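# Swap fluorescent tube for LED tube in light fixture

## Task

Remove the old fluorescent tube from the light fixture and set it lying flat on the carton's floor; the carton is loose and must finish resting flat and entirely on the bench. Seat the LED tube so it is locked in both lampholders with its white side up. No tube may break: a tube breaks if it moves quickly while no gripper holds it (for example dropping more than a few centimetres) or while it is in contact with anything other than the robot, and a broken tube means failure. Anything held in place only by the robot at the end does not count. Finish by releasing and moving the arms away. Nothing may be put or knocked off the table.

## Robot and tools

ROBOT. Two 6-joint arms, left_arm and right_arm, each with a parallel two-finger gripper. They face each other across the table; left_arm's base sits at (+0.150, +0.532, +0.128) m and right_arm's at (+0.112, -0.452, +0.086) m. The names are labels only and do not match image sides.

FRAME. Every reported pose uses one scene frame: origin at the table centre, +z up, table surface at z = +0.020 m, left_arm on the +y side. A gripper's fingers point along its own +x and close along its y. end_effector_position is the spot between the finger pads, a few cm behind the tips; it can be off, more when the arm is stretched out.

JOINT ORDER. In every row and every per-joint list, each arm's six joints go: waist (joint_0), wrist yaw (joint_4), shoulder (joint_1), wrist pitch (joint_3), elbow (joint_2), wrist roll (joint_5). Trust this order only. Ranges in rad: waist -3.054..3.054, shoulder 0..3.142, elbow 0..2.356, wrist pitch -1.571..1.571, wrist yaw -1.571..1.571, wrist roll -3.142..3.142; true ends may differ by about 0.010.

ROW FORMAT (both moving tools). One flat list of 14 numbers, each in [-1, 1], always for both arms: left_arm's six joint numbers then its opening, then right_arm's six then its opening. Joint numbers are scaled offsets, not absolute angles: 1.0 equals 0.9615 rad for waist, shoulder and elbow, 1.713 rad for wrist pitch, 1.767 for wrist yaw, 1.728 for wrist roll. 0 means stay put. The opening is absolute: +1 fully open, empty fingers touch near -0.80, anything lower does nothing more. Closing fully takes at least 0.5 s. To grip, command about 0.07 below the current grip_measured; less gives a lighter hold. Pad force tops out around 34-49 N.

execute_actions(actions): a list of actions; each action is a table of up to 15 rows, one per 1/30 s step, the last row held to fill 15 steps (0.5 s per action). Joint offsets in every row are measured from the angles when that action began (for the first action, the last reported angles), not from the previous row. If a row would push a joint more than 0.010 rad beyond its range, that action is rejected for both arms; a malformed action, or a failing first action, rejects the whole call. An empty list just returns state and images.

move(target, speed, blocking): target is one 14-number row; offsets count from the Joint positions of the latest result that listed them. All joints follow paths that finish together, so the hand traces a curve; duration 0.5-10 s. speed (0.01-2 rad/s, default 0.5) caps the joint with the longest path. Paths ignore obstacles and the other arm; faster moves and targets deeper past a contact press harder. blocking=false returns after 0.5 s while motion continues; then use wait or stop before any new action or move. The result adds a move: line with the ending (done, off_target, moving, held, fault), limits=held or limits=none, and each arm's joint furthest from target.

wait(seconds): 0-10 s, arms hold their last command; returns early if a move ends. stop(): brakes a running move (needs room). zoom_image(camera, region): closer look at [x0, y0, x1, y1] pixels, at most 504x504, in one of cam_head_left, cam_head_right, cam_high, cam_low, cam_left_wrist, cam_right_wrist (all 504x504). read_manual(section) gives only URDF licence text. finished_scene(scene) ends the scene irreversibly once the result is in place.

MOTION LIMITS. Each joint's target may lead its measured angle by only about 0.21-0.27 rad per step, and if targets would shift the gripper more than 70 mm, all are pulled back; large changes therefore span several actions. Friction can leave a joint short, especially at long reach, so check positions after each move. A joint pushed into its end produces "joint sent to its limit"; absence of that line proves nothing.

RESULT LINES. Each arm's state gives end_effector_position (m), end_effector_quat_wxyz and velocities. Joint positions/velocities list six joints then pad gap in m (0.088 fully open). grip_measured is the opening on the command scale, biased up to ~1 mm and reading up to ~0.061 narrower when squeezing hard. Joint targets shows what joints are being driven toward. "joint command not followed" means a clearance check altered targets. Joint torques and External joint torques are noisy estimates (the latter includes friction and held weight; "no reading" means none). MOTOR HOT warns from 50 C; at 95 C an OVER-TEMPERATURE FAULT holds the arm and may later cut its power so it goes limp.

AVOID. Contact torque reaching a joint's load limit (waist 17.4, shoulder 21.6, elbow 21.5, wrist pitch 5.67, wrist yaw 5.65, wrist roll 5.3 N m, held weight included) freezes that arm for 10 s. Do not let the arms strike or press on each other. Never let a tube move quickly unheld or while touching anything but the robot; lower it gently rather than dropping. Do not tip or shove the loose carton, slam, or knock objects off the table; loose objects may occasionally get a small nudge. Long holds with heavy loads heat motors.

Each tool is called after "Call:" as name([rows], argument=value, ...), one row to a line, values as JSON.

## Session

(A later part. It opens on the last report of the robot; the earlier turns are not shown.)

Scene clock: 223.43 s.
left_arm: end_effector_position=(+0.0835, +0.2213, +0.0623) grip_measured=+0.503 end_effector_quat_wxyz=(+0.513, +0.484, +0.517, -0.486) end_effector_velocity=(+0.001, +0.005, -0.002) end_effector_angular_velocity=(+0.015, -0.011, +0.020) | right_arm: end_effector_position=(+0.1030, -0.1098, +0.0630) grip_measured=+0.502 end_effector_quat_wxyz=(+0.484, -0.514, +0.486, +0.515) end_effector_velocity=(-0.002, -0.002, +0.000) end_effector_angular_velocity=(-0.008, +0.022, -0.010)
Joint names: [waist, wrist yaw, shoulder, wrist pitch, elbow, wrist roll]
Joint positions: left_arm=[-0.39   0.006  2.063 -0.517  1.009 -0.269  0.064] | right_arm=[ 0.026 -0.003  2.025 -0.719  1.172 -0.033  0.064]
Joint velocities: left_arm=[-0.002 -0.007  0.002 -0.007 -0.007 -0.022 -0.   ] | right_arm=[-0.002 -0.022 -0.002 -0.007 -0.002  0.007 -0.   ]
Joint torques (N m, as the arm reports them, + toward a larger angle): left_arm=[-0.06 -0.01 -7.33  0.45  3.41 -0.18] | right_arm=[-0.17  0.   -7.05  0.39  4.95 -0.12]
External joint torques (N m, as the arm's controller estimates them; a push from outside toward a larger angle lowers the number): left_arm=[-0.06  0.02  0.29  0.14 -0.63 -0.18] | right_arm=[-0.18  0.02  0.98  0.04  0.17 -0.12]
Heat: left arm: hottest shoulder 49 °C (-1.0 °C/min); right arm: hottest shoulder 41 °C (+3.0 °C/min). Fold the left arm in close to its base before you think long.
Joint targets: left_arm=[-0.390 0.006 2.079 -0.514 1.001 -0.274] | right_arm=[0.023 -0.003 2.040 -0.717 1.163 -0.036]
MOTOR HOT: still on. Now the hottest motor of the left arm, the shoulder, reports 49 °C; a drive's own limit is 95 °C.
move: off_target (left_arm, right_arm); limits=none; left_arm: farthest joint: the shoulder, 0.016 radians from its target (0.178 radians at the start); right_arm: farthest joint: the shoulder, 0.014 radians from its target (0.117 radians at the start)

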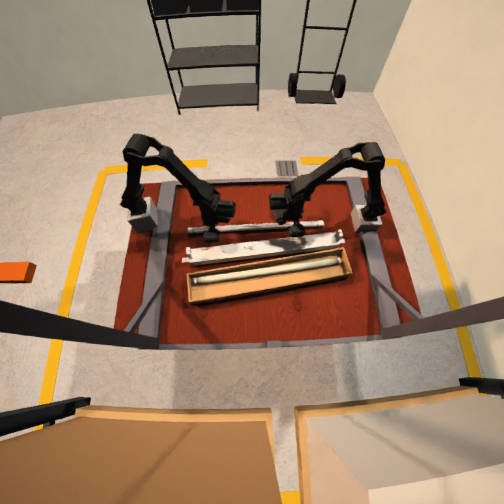

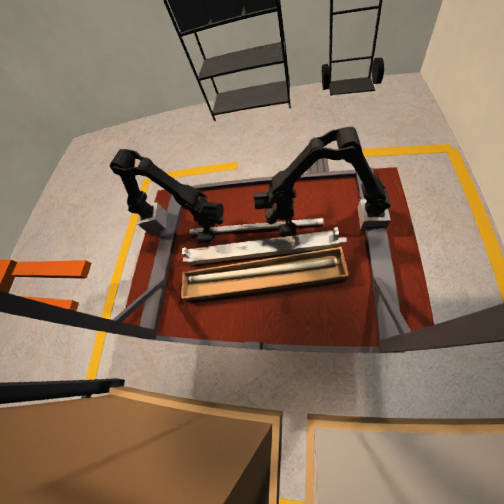

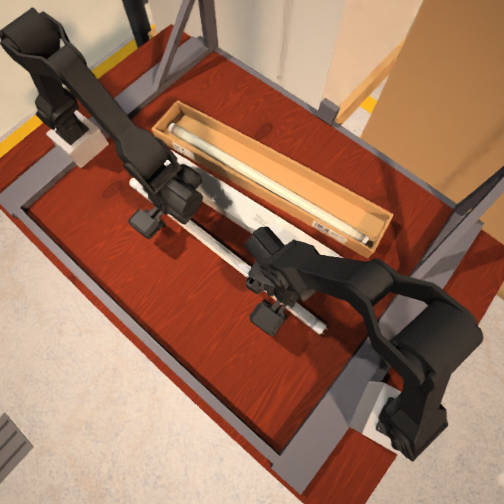

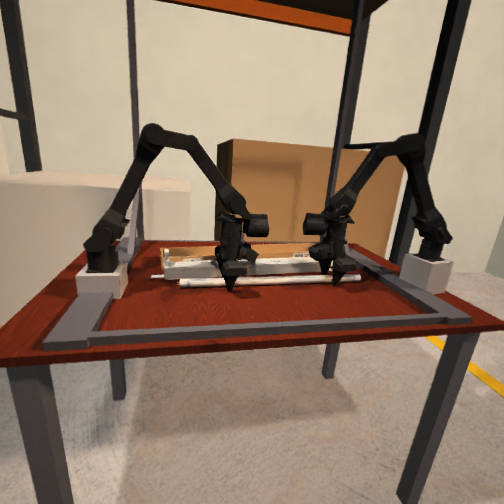

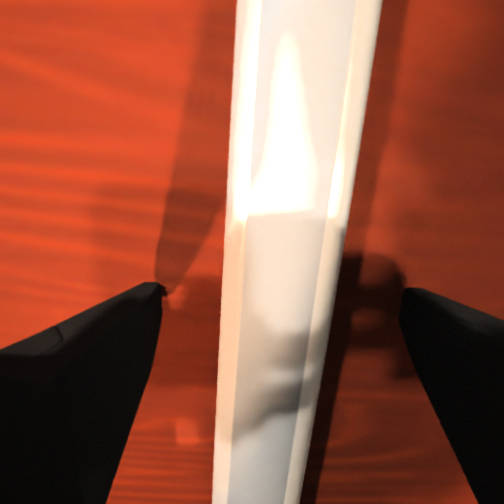

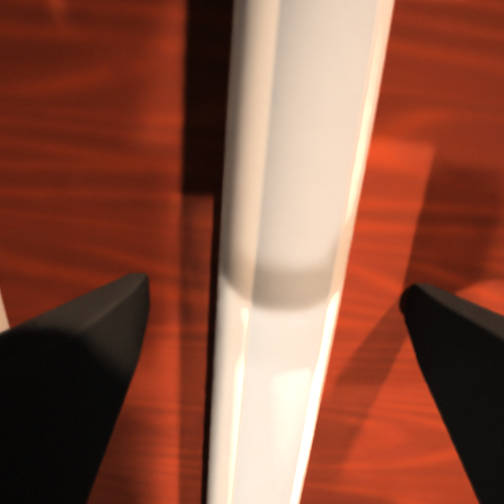

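Call:
move(target=[0,0,0,0,0,0,0.1,0,0,0,0,0,0,-0.5])

Call:
move(target=[0,0,0,0,0,0,0.1,0,0,-0.062,-0.045,0.046,0,-0.5], speed=0.06)

Call:
move(target=[0,0,0,0,0,0,0.1,-0.198,-0.216,0.095,-0.035,0.058,-0.121,-0.5], speed=0.2)

Call:
move(target=[0,0,0,0,0,0,0.1,-0.14,-0.169,0.18,-0.092,0.12,-0.13,-0.5], speed=0.2)

Scene clock: 242.43 s.
left_arm: end_effector_position=(+0.0836, +0.2214, +0.0621) grip_measured=+0.104 end_effector_quat_wxyz=(+0.513, +0.484, +0.517, -0.486) end_effector_velocity=(-0.001, +0.003, +0.000) end_effector_angular_velocity=(+0.009, +0.006, +0.005) | right_arm: end_effector_position=(+0.1035, -0.1100, +0.0629) grip_measured=-0.378 end_effector_quat_wxyz=(+0.485, -0.514, +0.486, +0.514) end_effector_velocity=(+0.002, -0.000, +0.001) end_effector_angular_velocity=(-0.002, -0.007, -0.010)
Joint names: [waist, wrist yaw, shoulder, wrist pitch, elbow, wrist roll]
Joint positions: left_arm=[-0.39   0.006  2.063 -0.516  1.008 -0.269  0.044] | right_arm=[ 0.026 -0.001  2.025 -0.719  1.172 -0.033  0.02 ]
Joint velocities: left_arm=[-0.002  0.007 -0.002 -0.007 -0.002 -0.007 -0.001] | right_arm=[-0.002  0.007 -0.002 -0.007  0.002  0.007 -0.   ]
Joint torques (N m, as the arm reports them, + toward a larger angle): left_arm=[-0.04 -0.01 -9.38  0.3   4.34  0.  ] | right_arm=[ 0.05 -0.05 -8.62  0.29  5.89 -0.03]
External joint torques (N m, as the arm's controller estimates them; a push from outside toward a larger angle lowers the number): left_arm=[ 0.01  0.01 -1.66 -0.05  0.18  0.  ] | right_arm=[ 0.05 -0.04 -0.61 -0.02  1.18 -0.03]
Heat: left arm: hottest shoulder 46 °C (-3.0 °C/min); right arm: hottest shoulder 39 °C (+2.0 °C/min).
Joint targets: left_arm=[-0.390 0.006 2.063 -0.517 1.008 -0.269] | right_arm=[0.027 -0.003 2.025 -0.719 1.172 -0.033]
MOTOR HOT: cleared. Now the hottest motor of the left arm, the shoulder, reports 46 °C.
move: done; limits=none; left_arm: farthest joint: the elbow, 0.001 radians from its target (0.001 radians at the start); right_arm: farthest joint: the wrist yaw, 0.002 radians from its target (0.000 radians at the start)

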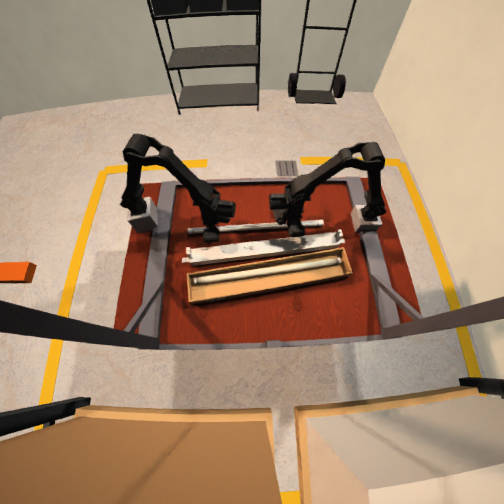

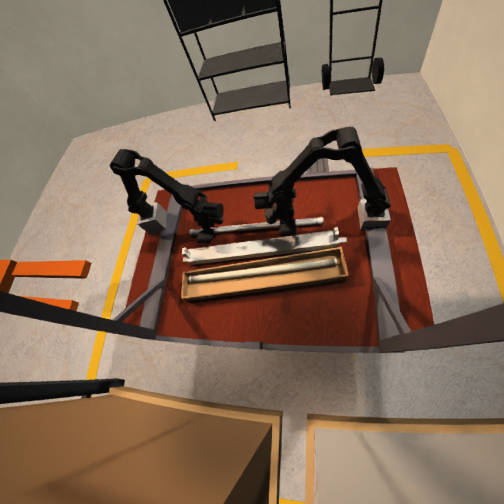

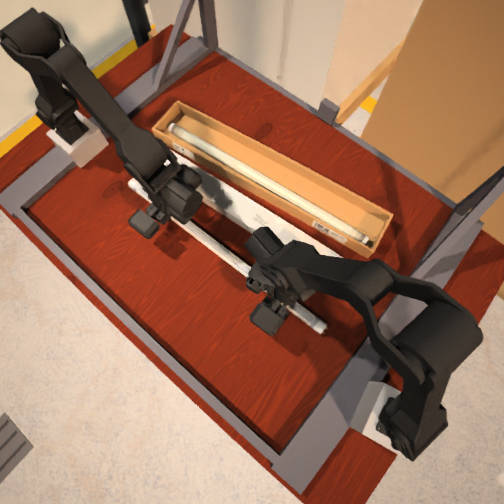

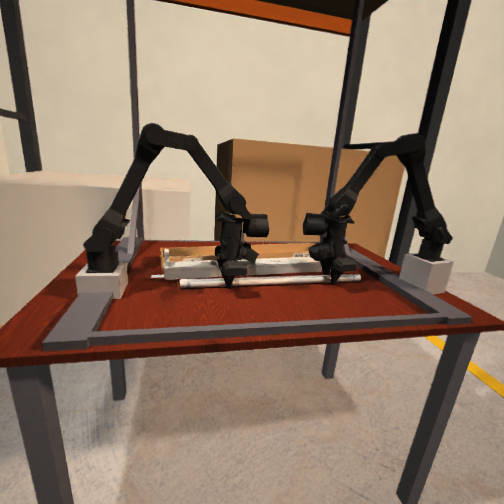

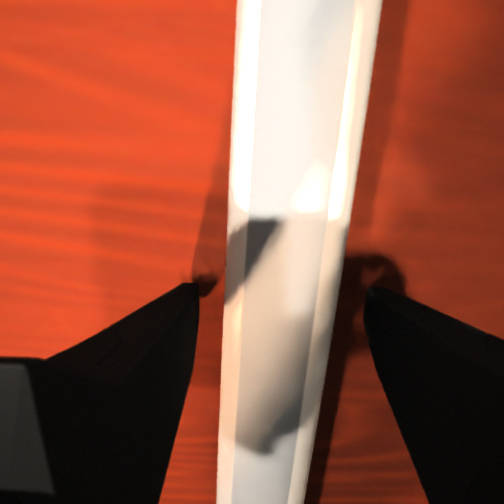

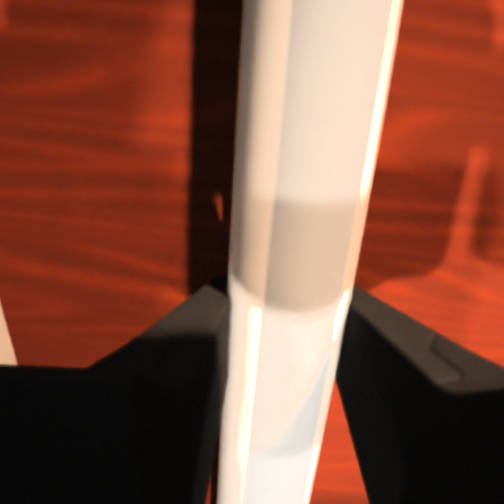

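Scene clock: 244.10 s.
left_arm: end_effector_position=(+0.0836, +0.2214, +0.0621) grip_measured=+0.103 end_effector_quat_wxyz=(+0.513, +0.484, +0.517, -0.486) end_effector_velocity=(+0.000, +0.002, +0.000) end_effector_angular_velocity=(+0.009, +0.006, +0.010) | right_arm: end_effector_position=(+0.1035, -0.1105, +0.0824) grip_measured=-0.378 end_effector_quat_wxyz=(+0.484, -0.515, +0.487, +0.513) end_effector_velocity=(+0.002, -0.004, -0.001) end_effector_angular_velocity=(-0.012, -0.008, +0.005)
Joint names: [waist, wrist yaw, shoulder, wrist pitch, elbow, wrist roll]
Joint positions: left_arm=[-0.39   0.006  2.063 -0.516  1.008 -0.269  0.044] | right_arm=[ 0.026 -0.001  1.986 -0.795  1.204 -0.033  0.02 ]
Joint velocities: left_arm=[ 0.002  0.007 -0.002 -0.007 -0.002 -0.007  0.   ] | right_arm=[-0.002  0.007 -0.002 -0.007 -0.007 -0.007  0.   ]
Joint torques (N m, as the arm reports them, + toward a larger angle): left_arm=[-0.05 -0.01 -9.34  0.32  4.34  0.  ] | right_arm=[  0.04   0.01 -11.     0.24   7.54  -0.03]
External joint torques (N m, as the arm's controller estimates them; a push from outside toward a larger angle lowers the number): left_arm=[-0.08  0.01 -1.62 -0.01  0.22  0.  ] | right_arm=[ 0.12  0.   -3.07 -0.08  2.61 -0.03]
Heat: left arm: hottest shoulder 46 °C (-3.0 °C/min); right arm: hottest shoulder 40 °C (+3.0 °C/min).
Joint targets: left_arm=[-0.390 0.006 2.063 -0.516 1.008 -0.269] | right_arm=[0.026 -0.001 1.965 -0.796 1.216 -0.033]
move: off_target (right_arm); limits=none; left_arm: farthest joint: the waist, 0.000 radians from its target (0.000 radians at the start); right_arm: farthest joint: the shoulder, 0.020 radians from its target (0.060 radians at the start)

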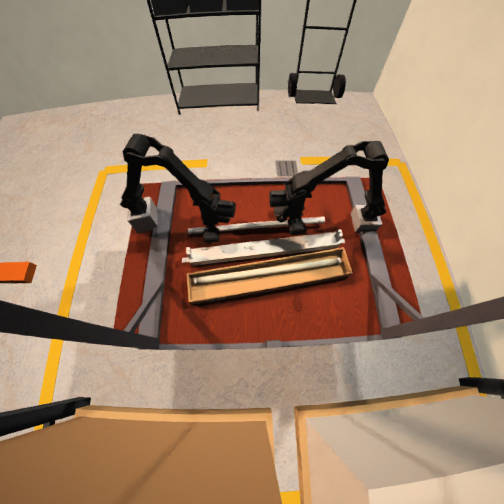

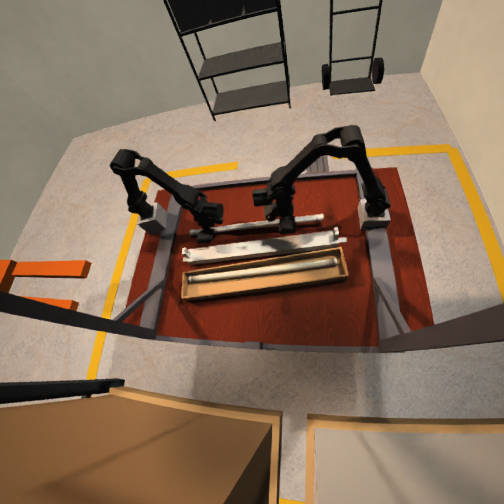

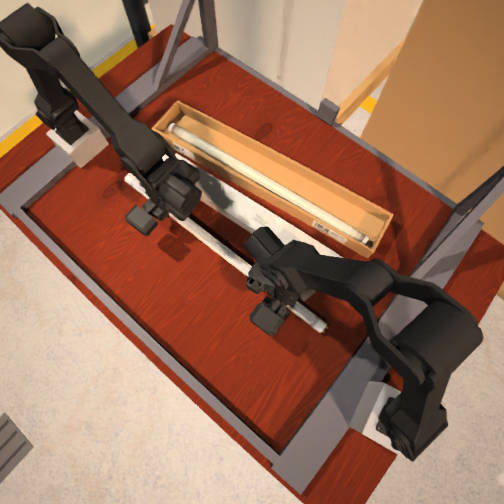

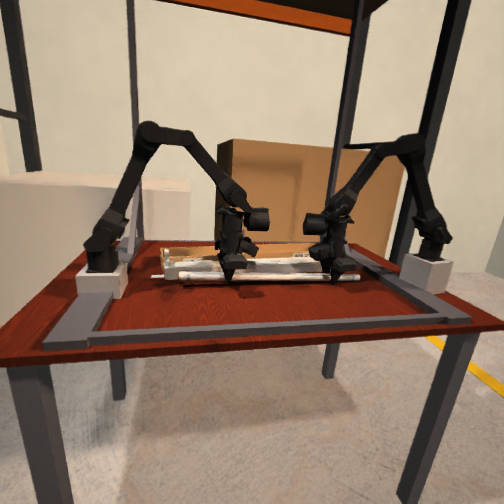

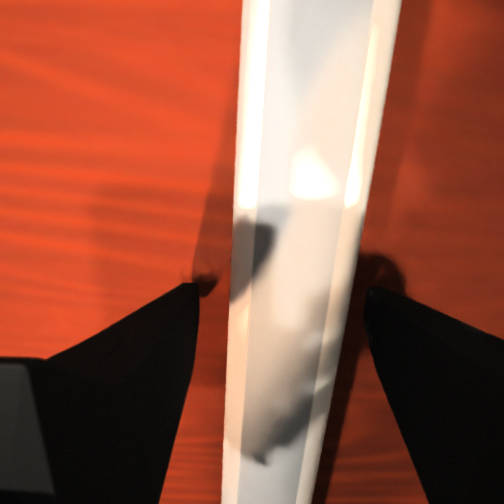

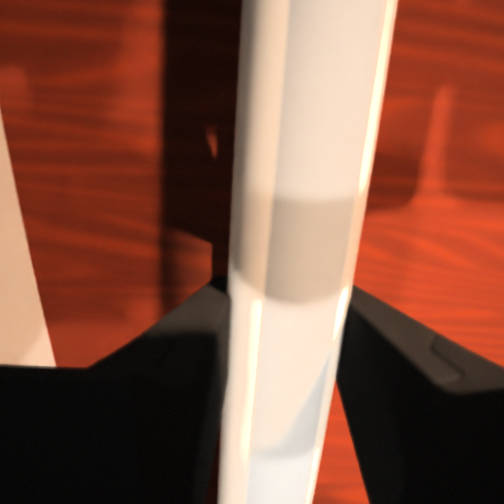

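Scene clock: 246.53 s.
left_arm: end_effector_position=(+0.0836, +0.2214, +0.0621) grip_measured=+0.103 end_effector_quat_wxyz=(+0.513, +0.484, +0.517, -0.486) end_effector_velocity=(-0.001, +0.003, -0.001) end_effector_angular_velocity=(+0.010, -0.010, -0.000) | right_arm: end_effector_position=(+0.1119, -0.1109, +0.0775) grip_measured=-0.378 end_effector_quat_wxyz=(+0.375, -0.413, +0.578, +0.595) end_effector_velocity=(+0.001, -0.003, -0.001) end_effector_angular_velocity=(-0.016, -0.005, -0.008)
Joint names: [waist, wrist yaw, shoulder, wrist pitch, elbow, wrist roll]
Joint positions: left_arm=[-0.39   0.006  2.063 -0.516  1.008 -0.269  0.044] | right_arm=[-0.161 -0.377  2.065 -0.854  1.249 -0.238  0.02 ]
Joint velocities: left_arm=[-0.007 -0.007  0.002 -0.007 -0.002 -0.007 -0.   ] | right_arm=[-0.002  0.007  0.002 -0.007 -0.002  0.007 -0.   ]
Joint torques (N m, as the arm reports them, + toward a larger angle): left_arm=[-0.04 -0.01 -9.34  0.31  4.33  0.  ] | right_arm=[-0.16 -0.53 -7.6   0.04  7.17 -0.15]
External joint torques (N m, as the arm's controller estimates them; a push from outside toward a larger angle lowers the number): left_arm=[-0.04  0.01 -1.66 -0.01  0.24  0.  ] | right_arm=[-0.15 -0.26  0.55 -0.11  2.54 -0.13]
Heat: left arm: hottest shoulder 46 °C (-2.0 °C/min); right arm: hottest shoulder 40 °C (+3.0 °C/min).
Joint targets: left_arm=[-0.390 0.006 2.063 -0.516 1.008 -0.269] | right_arm=[-0.165 -0.382 2.077 -0.855 1.260 -0.242]
move: off_target (right_arm); limits=none; left_arm: farthest joint: the waist, 0.000 radians from its target (0.000 radians at the start); right_arm: farthest joint: the shoulder, 0.012 radians from its target (0.092 radians at the start)

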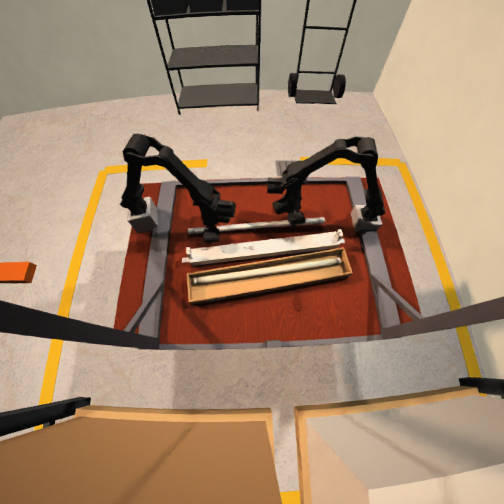

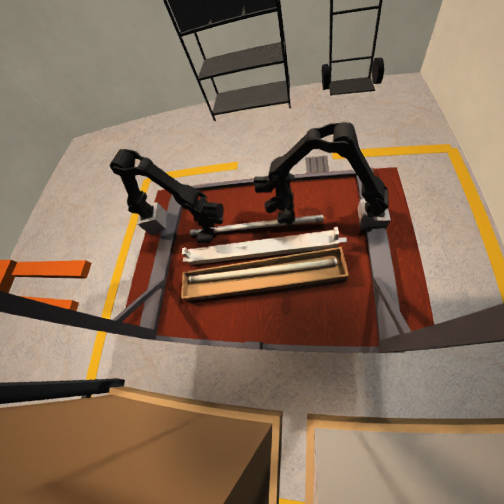

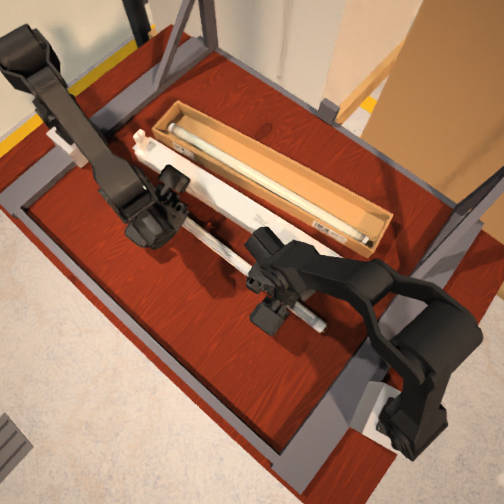

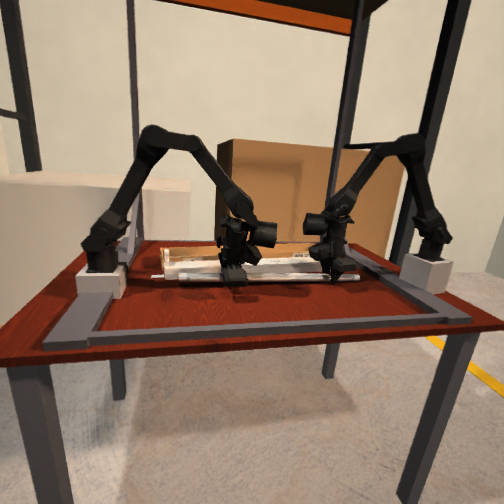

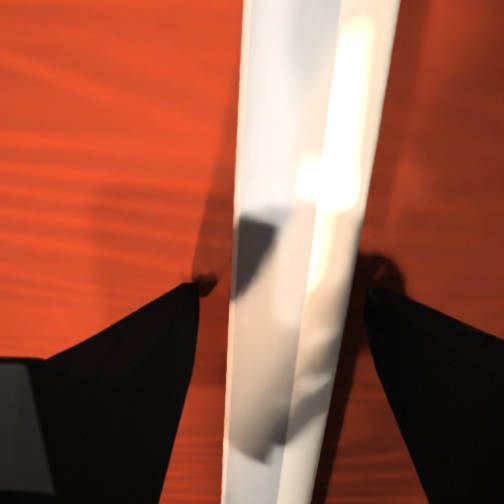

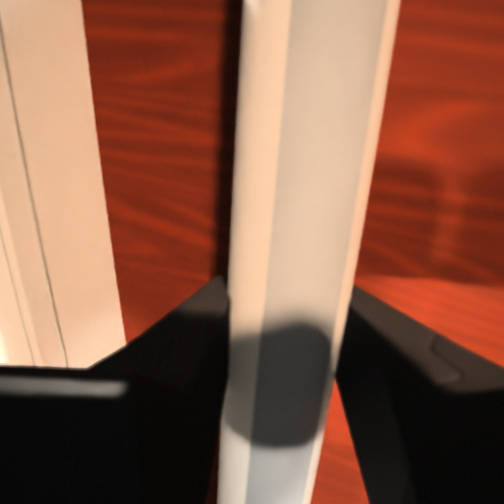

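Scene clock: 248.53 s.
left_arm: end_effector_position=(+0.0836, +0.2214, +0.0621) grip_measured=+0.103 end_effector_quat_wxyz=(+0.513, +0.484, +0.517, -0.486) end_effector_velocity=(-0.001, +0.002, +0.000) end_effector_angular_velocity=(+0.006, -0.009, -0.000) | right_arm: end_effector_position=(+0.1176, -0.1107, +0.0730) grip_measured=-0.378 end_effector_quat_wxyz=(+0.268, -0.311, +0.639, +0.650) end_effector_velocity=(-0.001, -0.002, -0.000) end_effector_angular_velocity=(-0.005, +0.011, +0.001)
Joint names: [waist, wrist yaw, shoulder, wrist pitch, elbow, wrist roll]
Joint positions: left_arm=[-0.39   0.006  2.063 -0.516  1.008 -0.269  0.044] | right_arm=[-0.292 -0.669  2.225 -1.01   1.355 -0.46   0.02 ]
Joint velocities: left_arm=[-0.007 -0.007 -0.002 -0.007 -0.002 -0.007  0.   ] | right_arm=[-0.002 -0.007  0.002 -0.007 -0.002 -0.007 -0.   ]
Joint torques (N m, as the arm reports them, + toward a larger angle): left_arm=[-0.06 -0.01 -9.33  0.32  4.34  0.  ] | right_arm=[-0.34 -0.73 -7.98 -0.35  6.46 -0.16]
External joint torques (N m, as the arm's controller estimates them; a push from outside toward a larger angle lowers the number): left_arm=[-0.02  0.01 -1.61 -0.01  0.22  0.  ] | right_arm=[-0.34 -0.31  0.71 -0.17  2.33 -0.12]
Heat: left arm: hottest shoulder 45 °C (-3.0 °C/min); right arm: hottest shoulder 39 °C (+2.0 °C/min).
Joint targets: left_arm=[-0.390 0.006 2.063 -0.516 1.008 -0.269] | right_arm=[-0.296 -0.675 2.238 -1.012 1.364 -0.463]
move: off_target (right_arm); limits=none; left_arm: farthest joint: the waist, 0.000 radians from its target (0.000 radians at the start); right_arm: farthest joint: the shoulder, 0.013 radians from its target (0.173 radians at the start)

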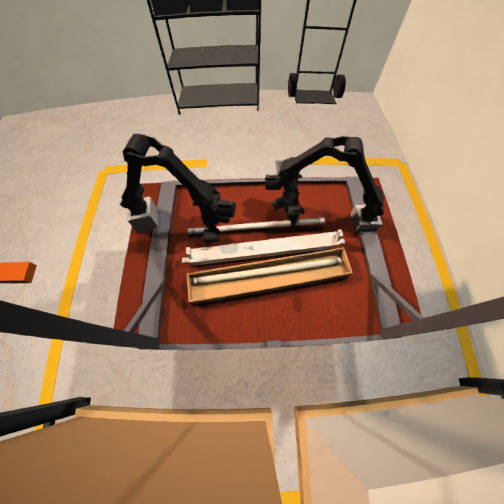

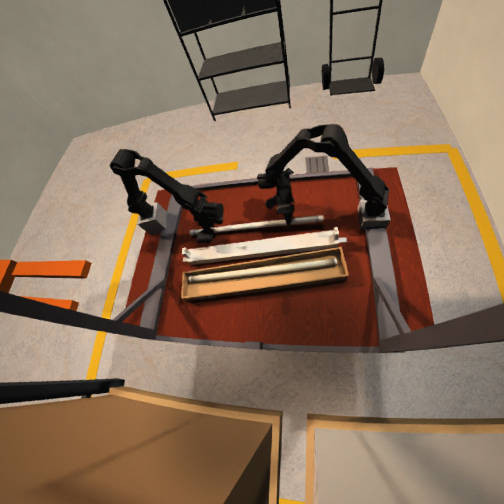

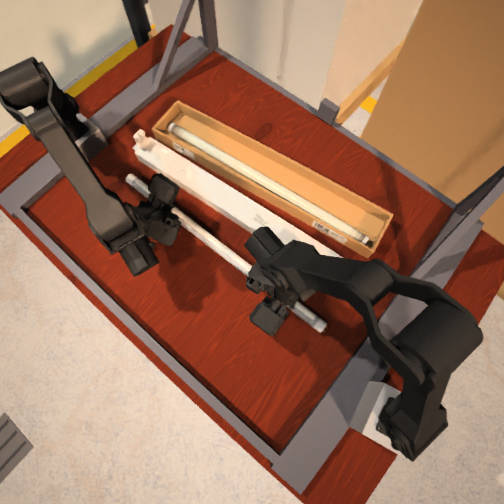

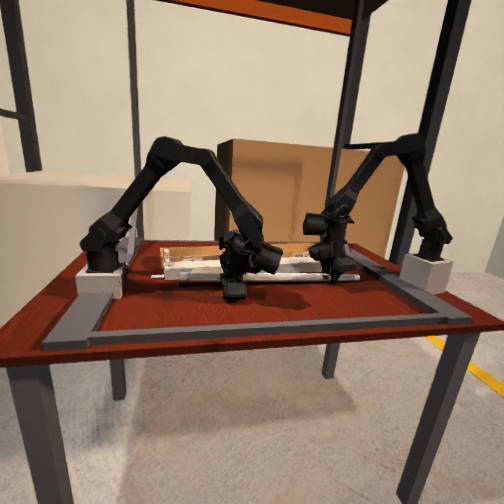

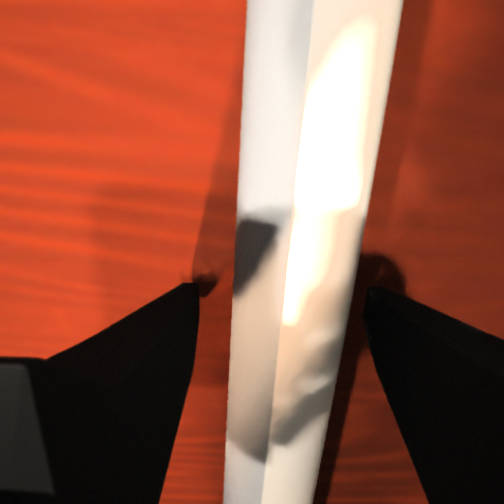

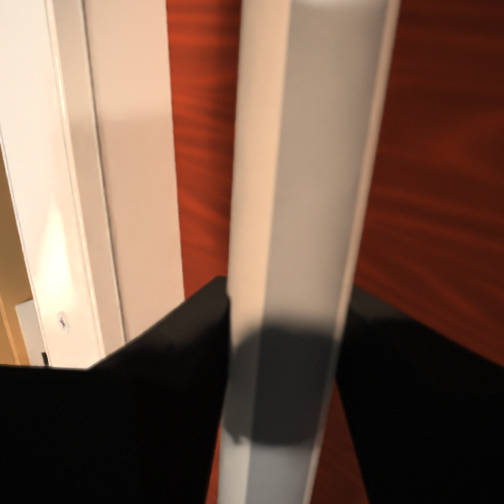

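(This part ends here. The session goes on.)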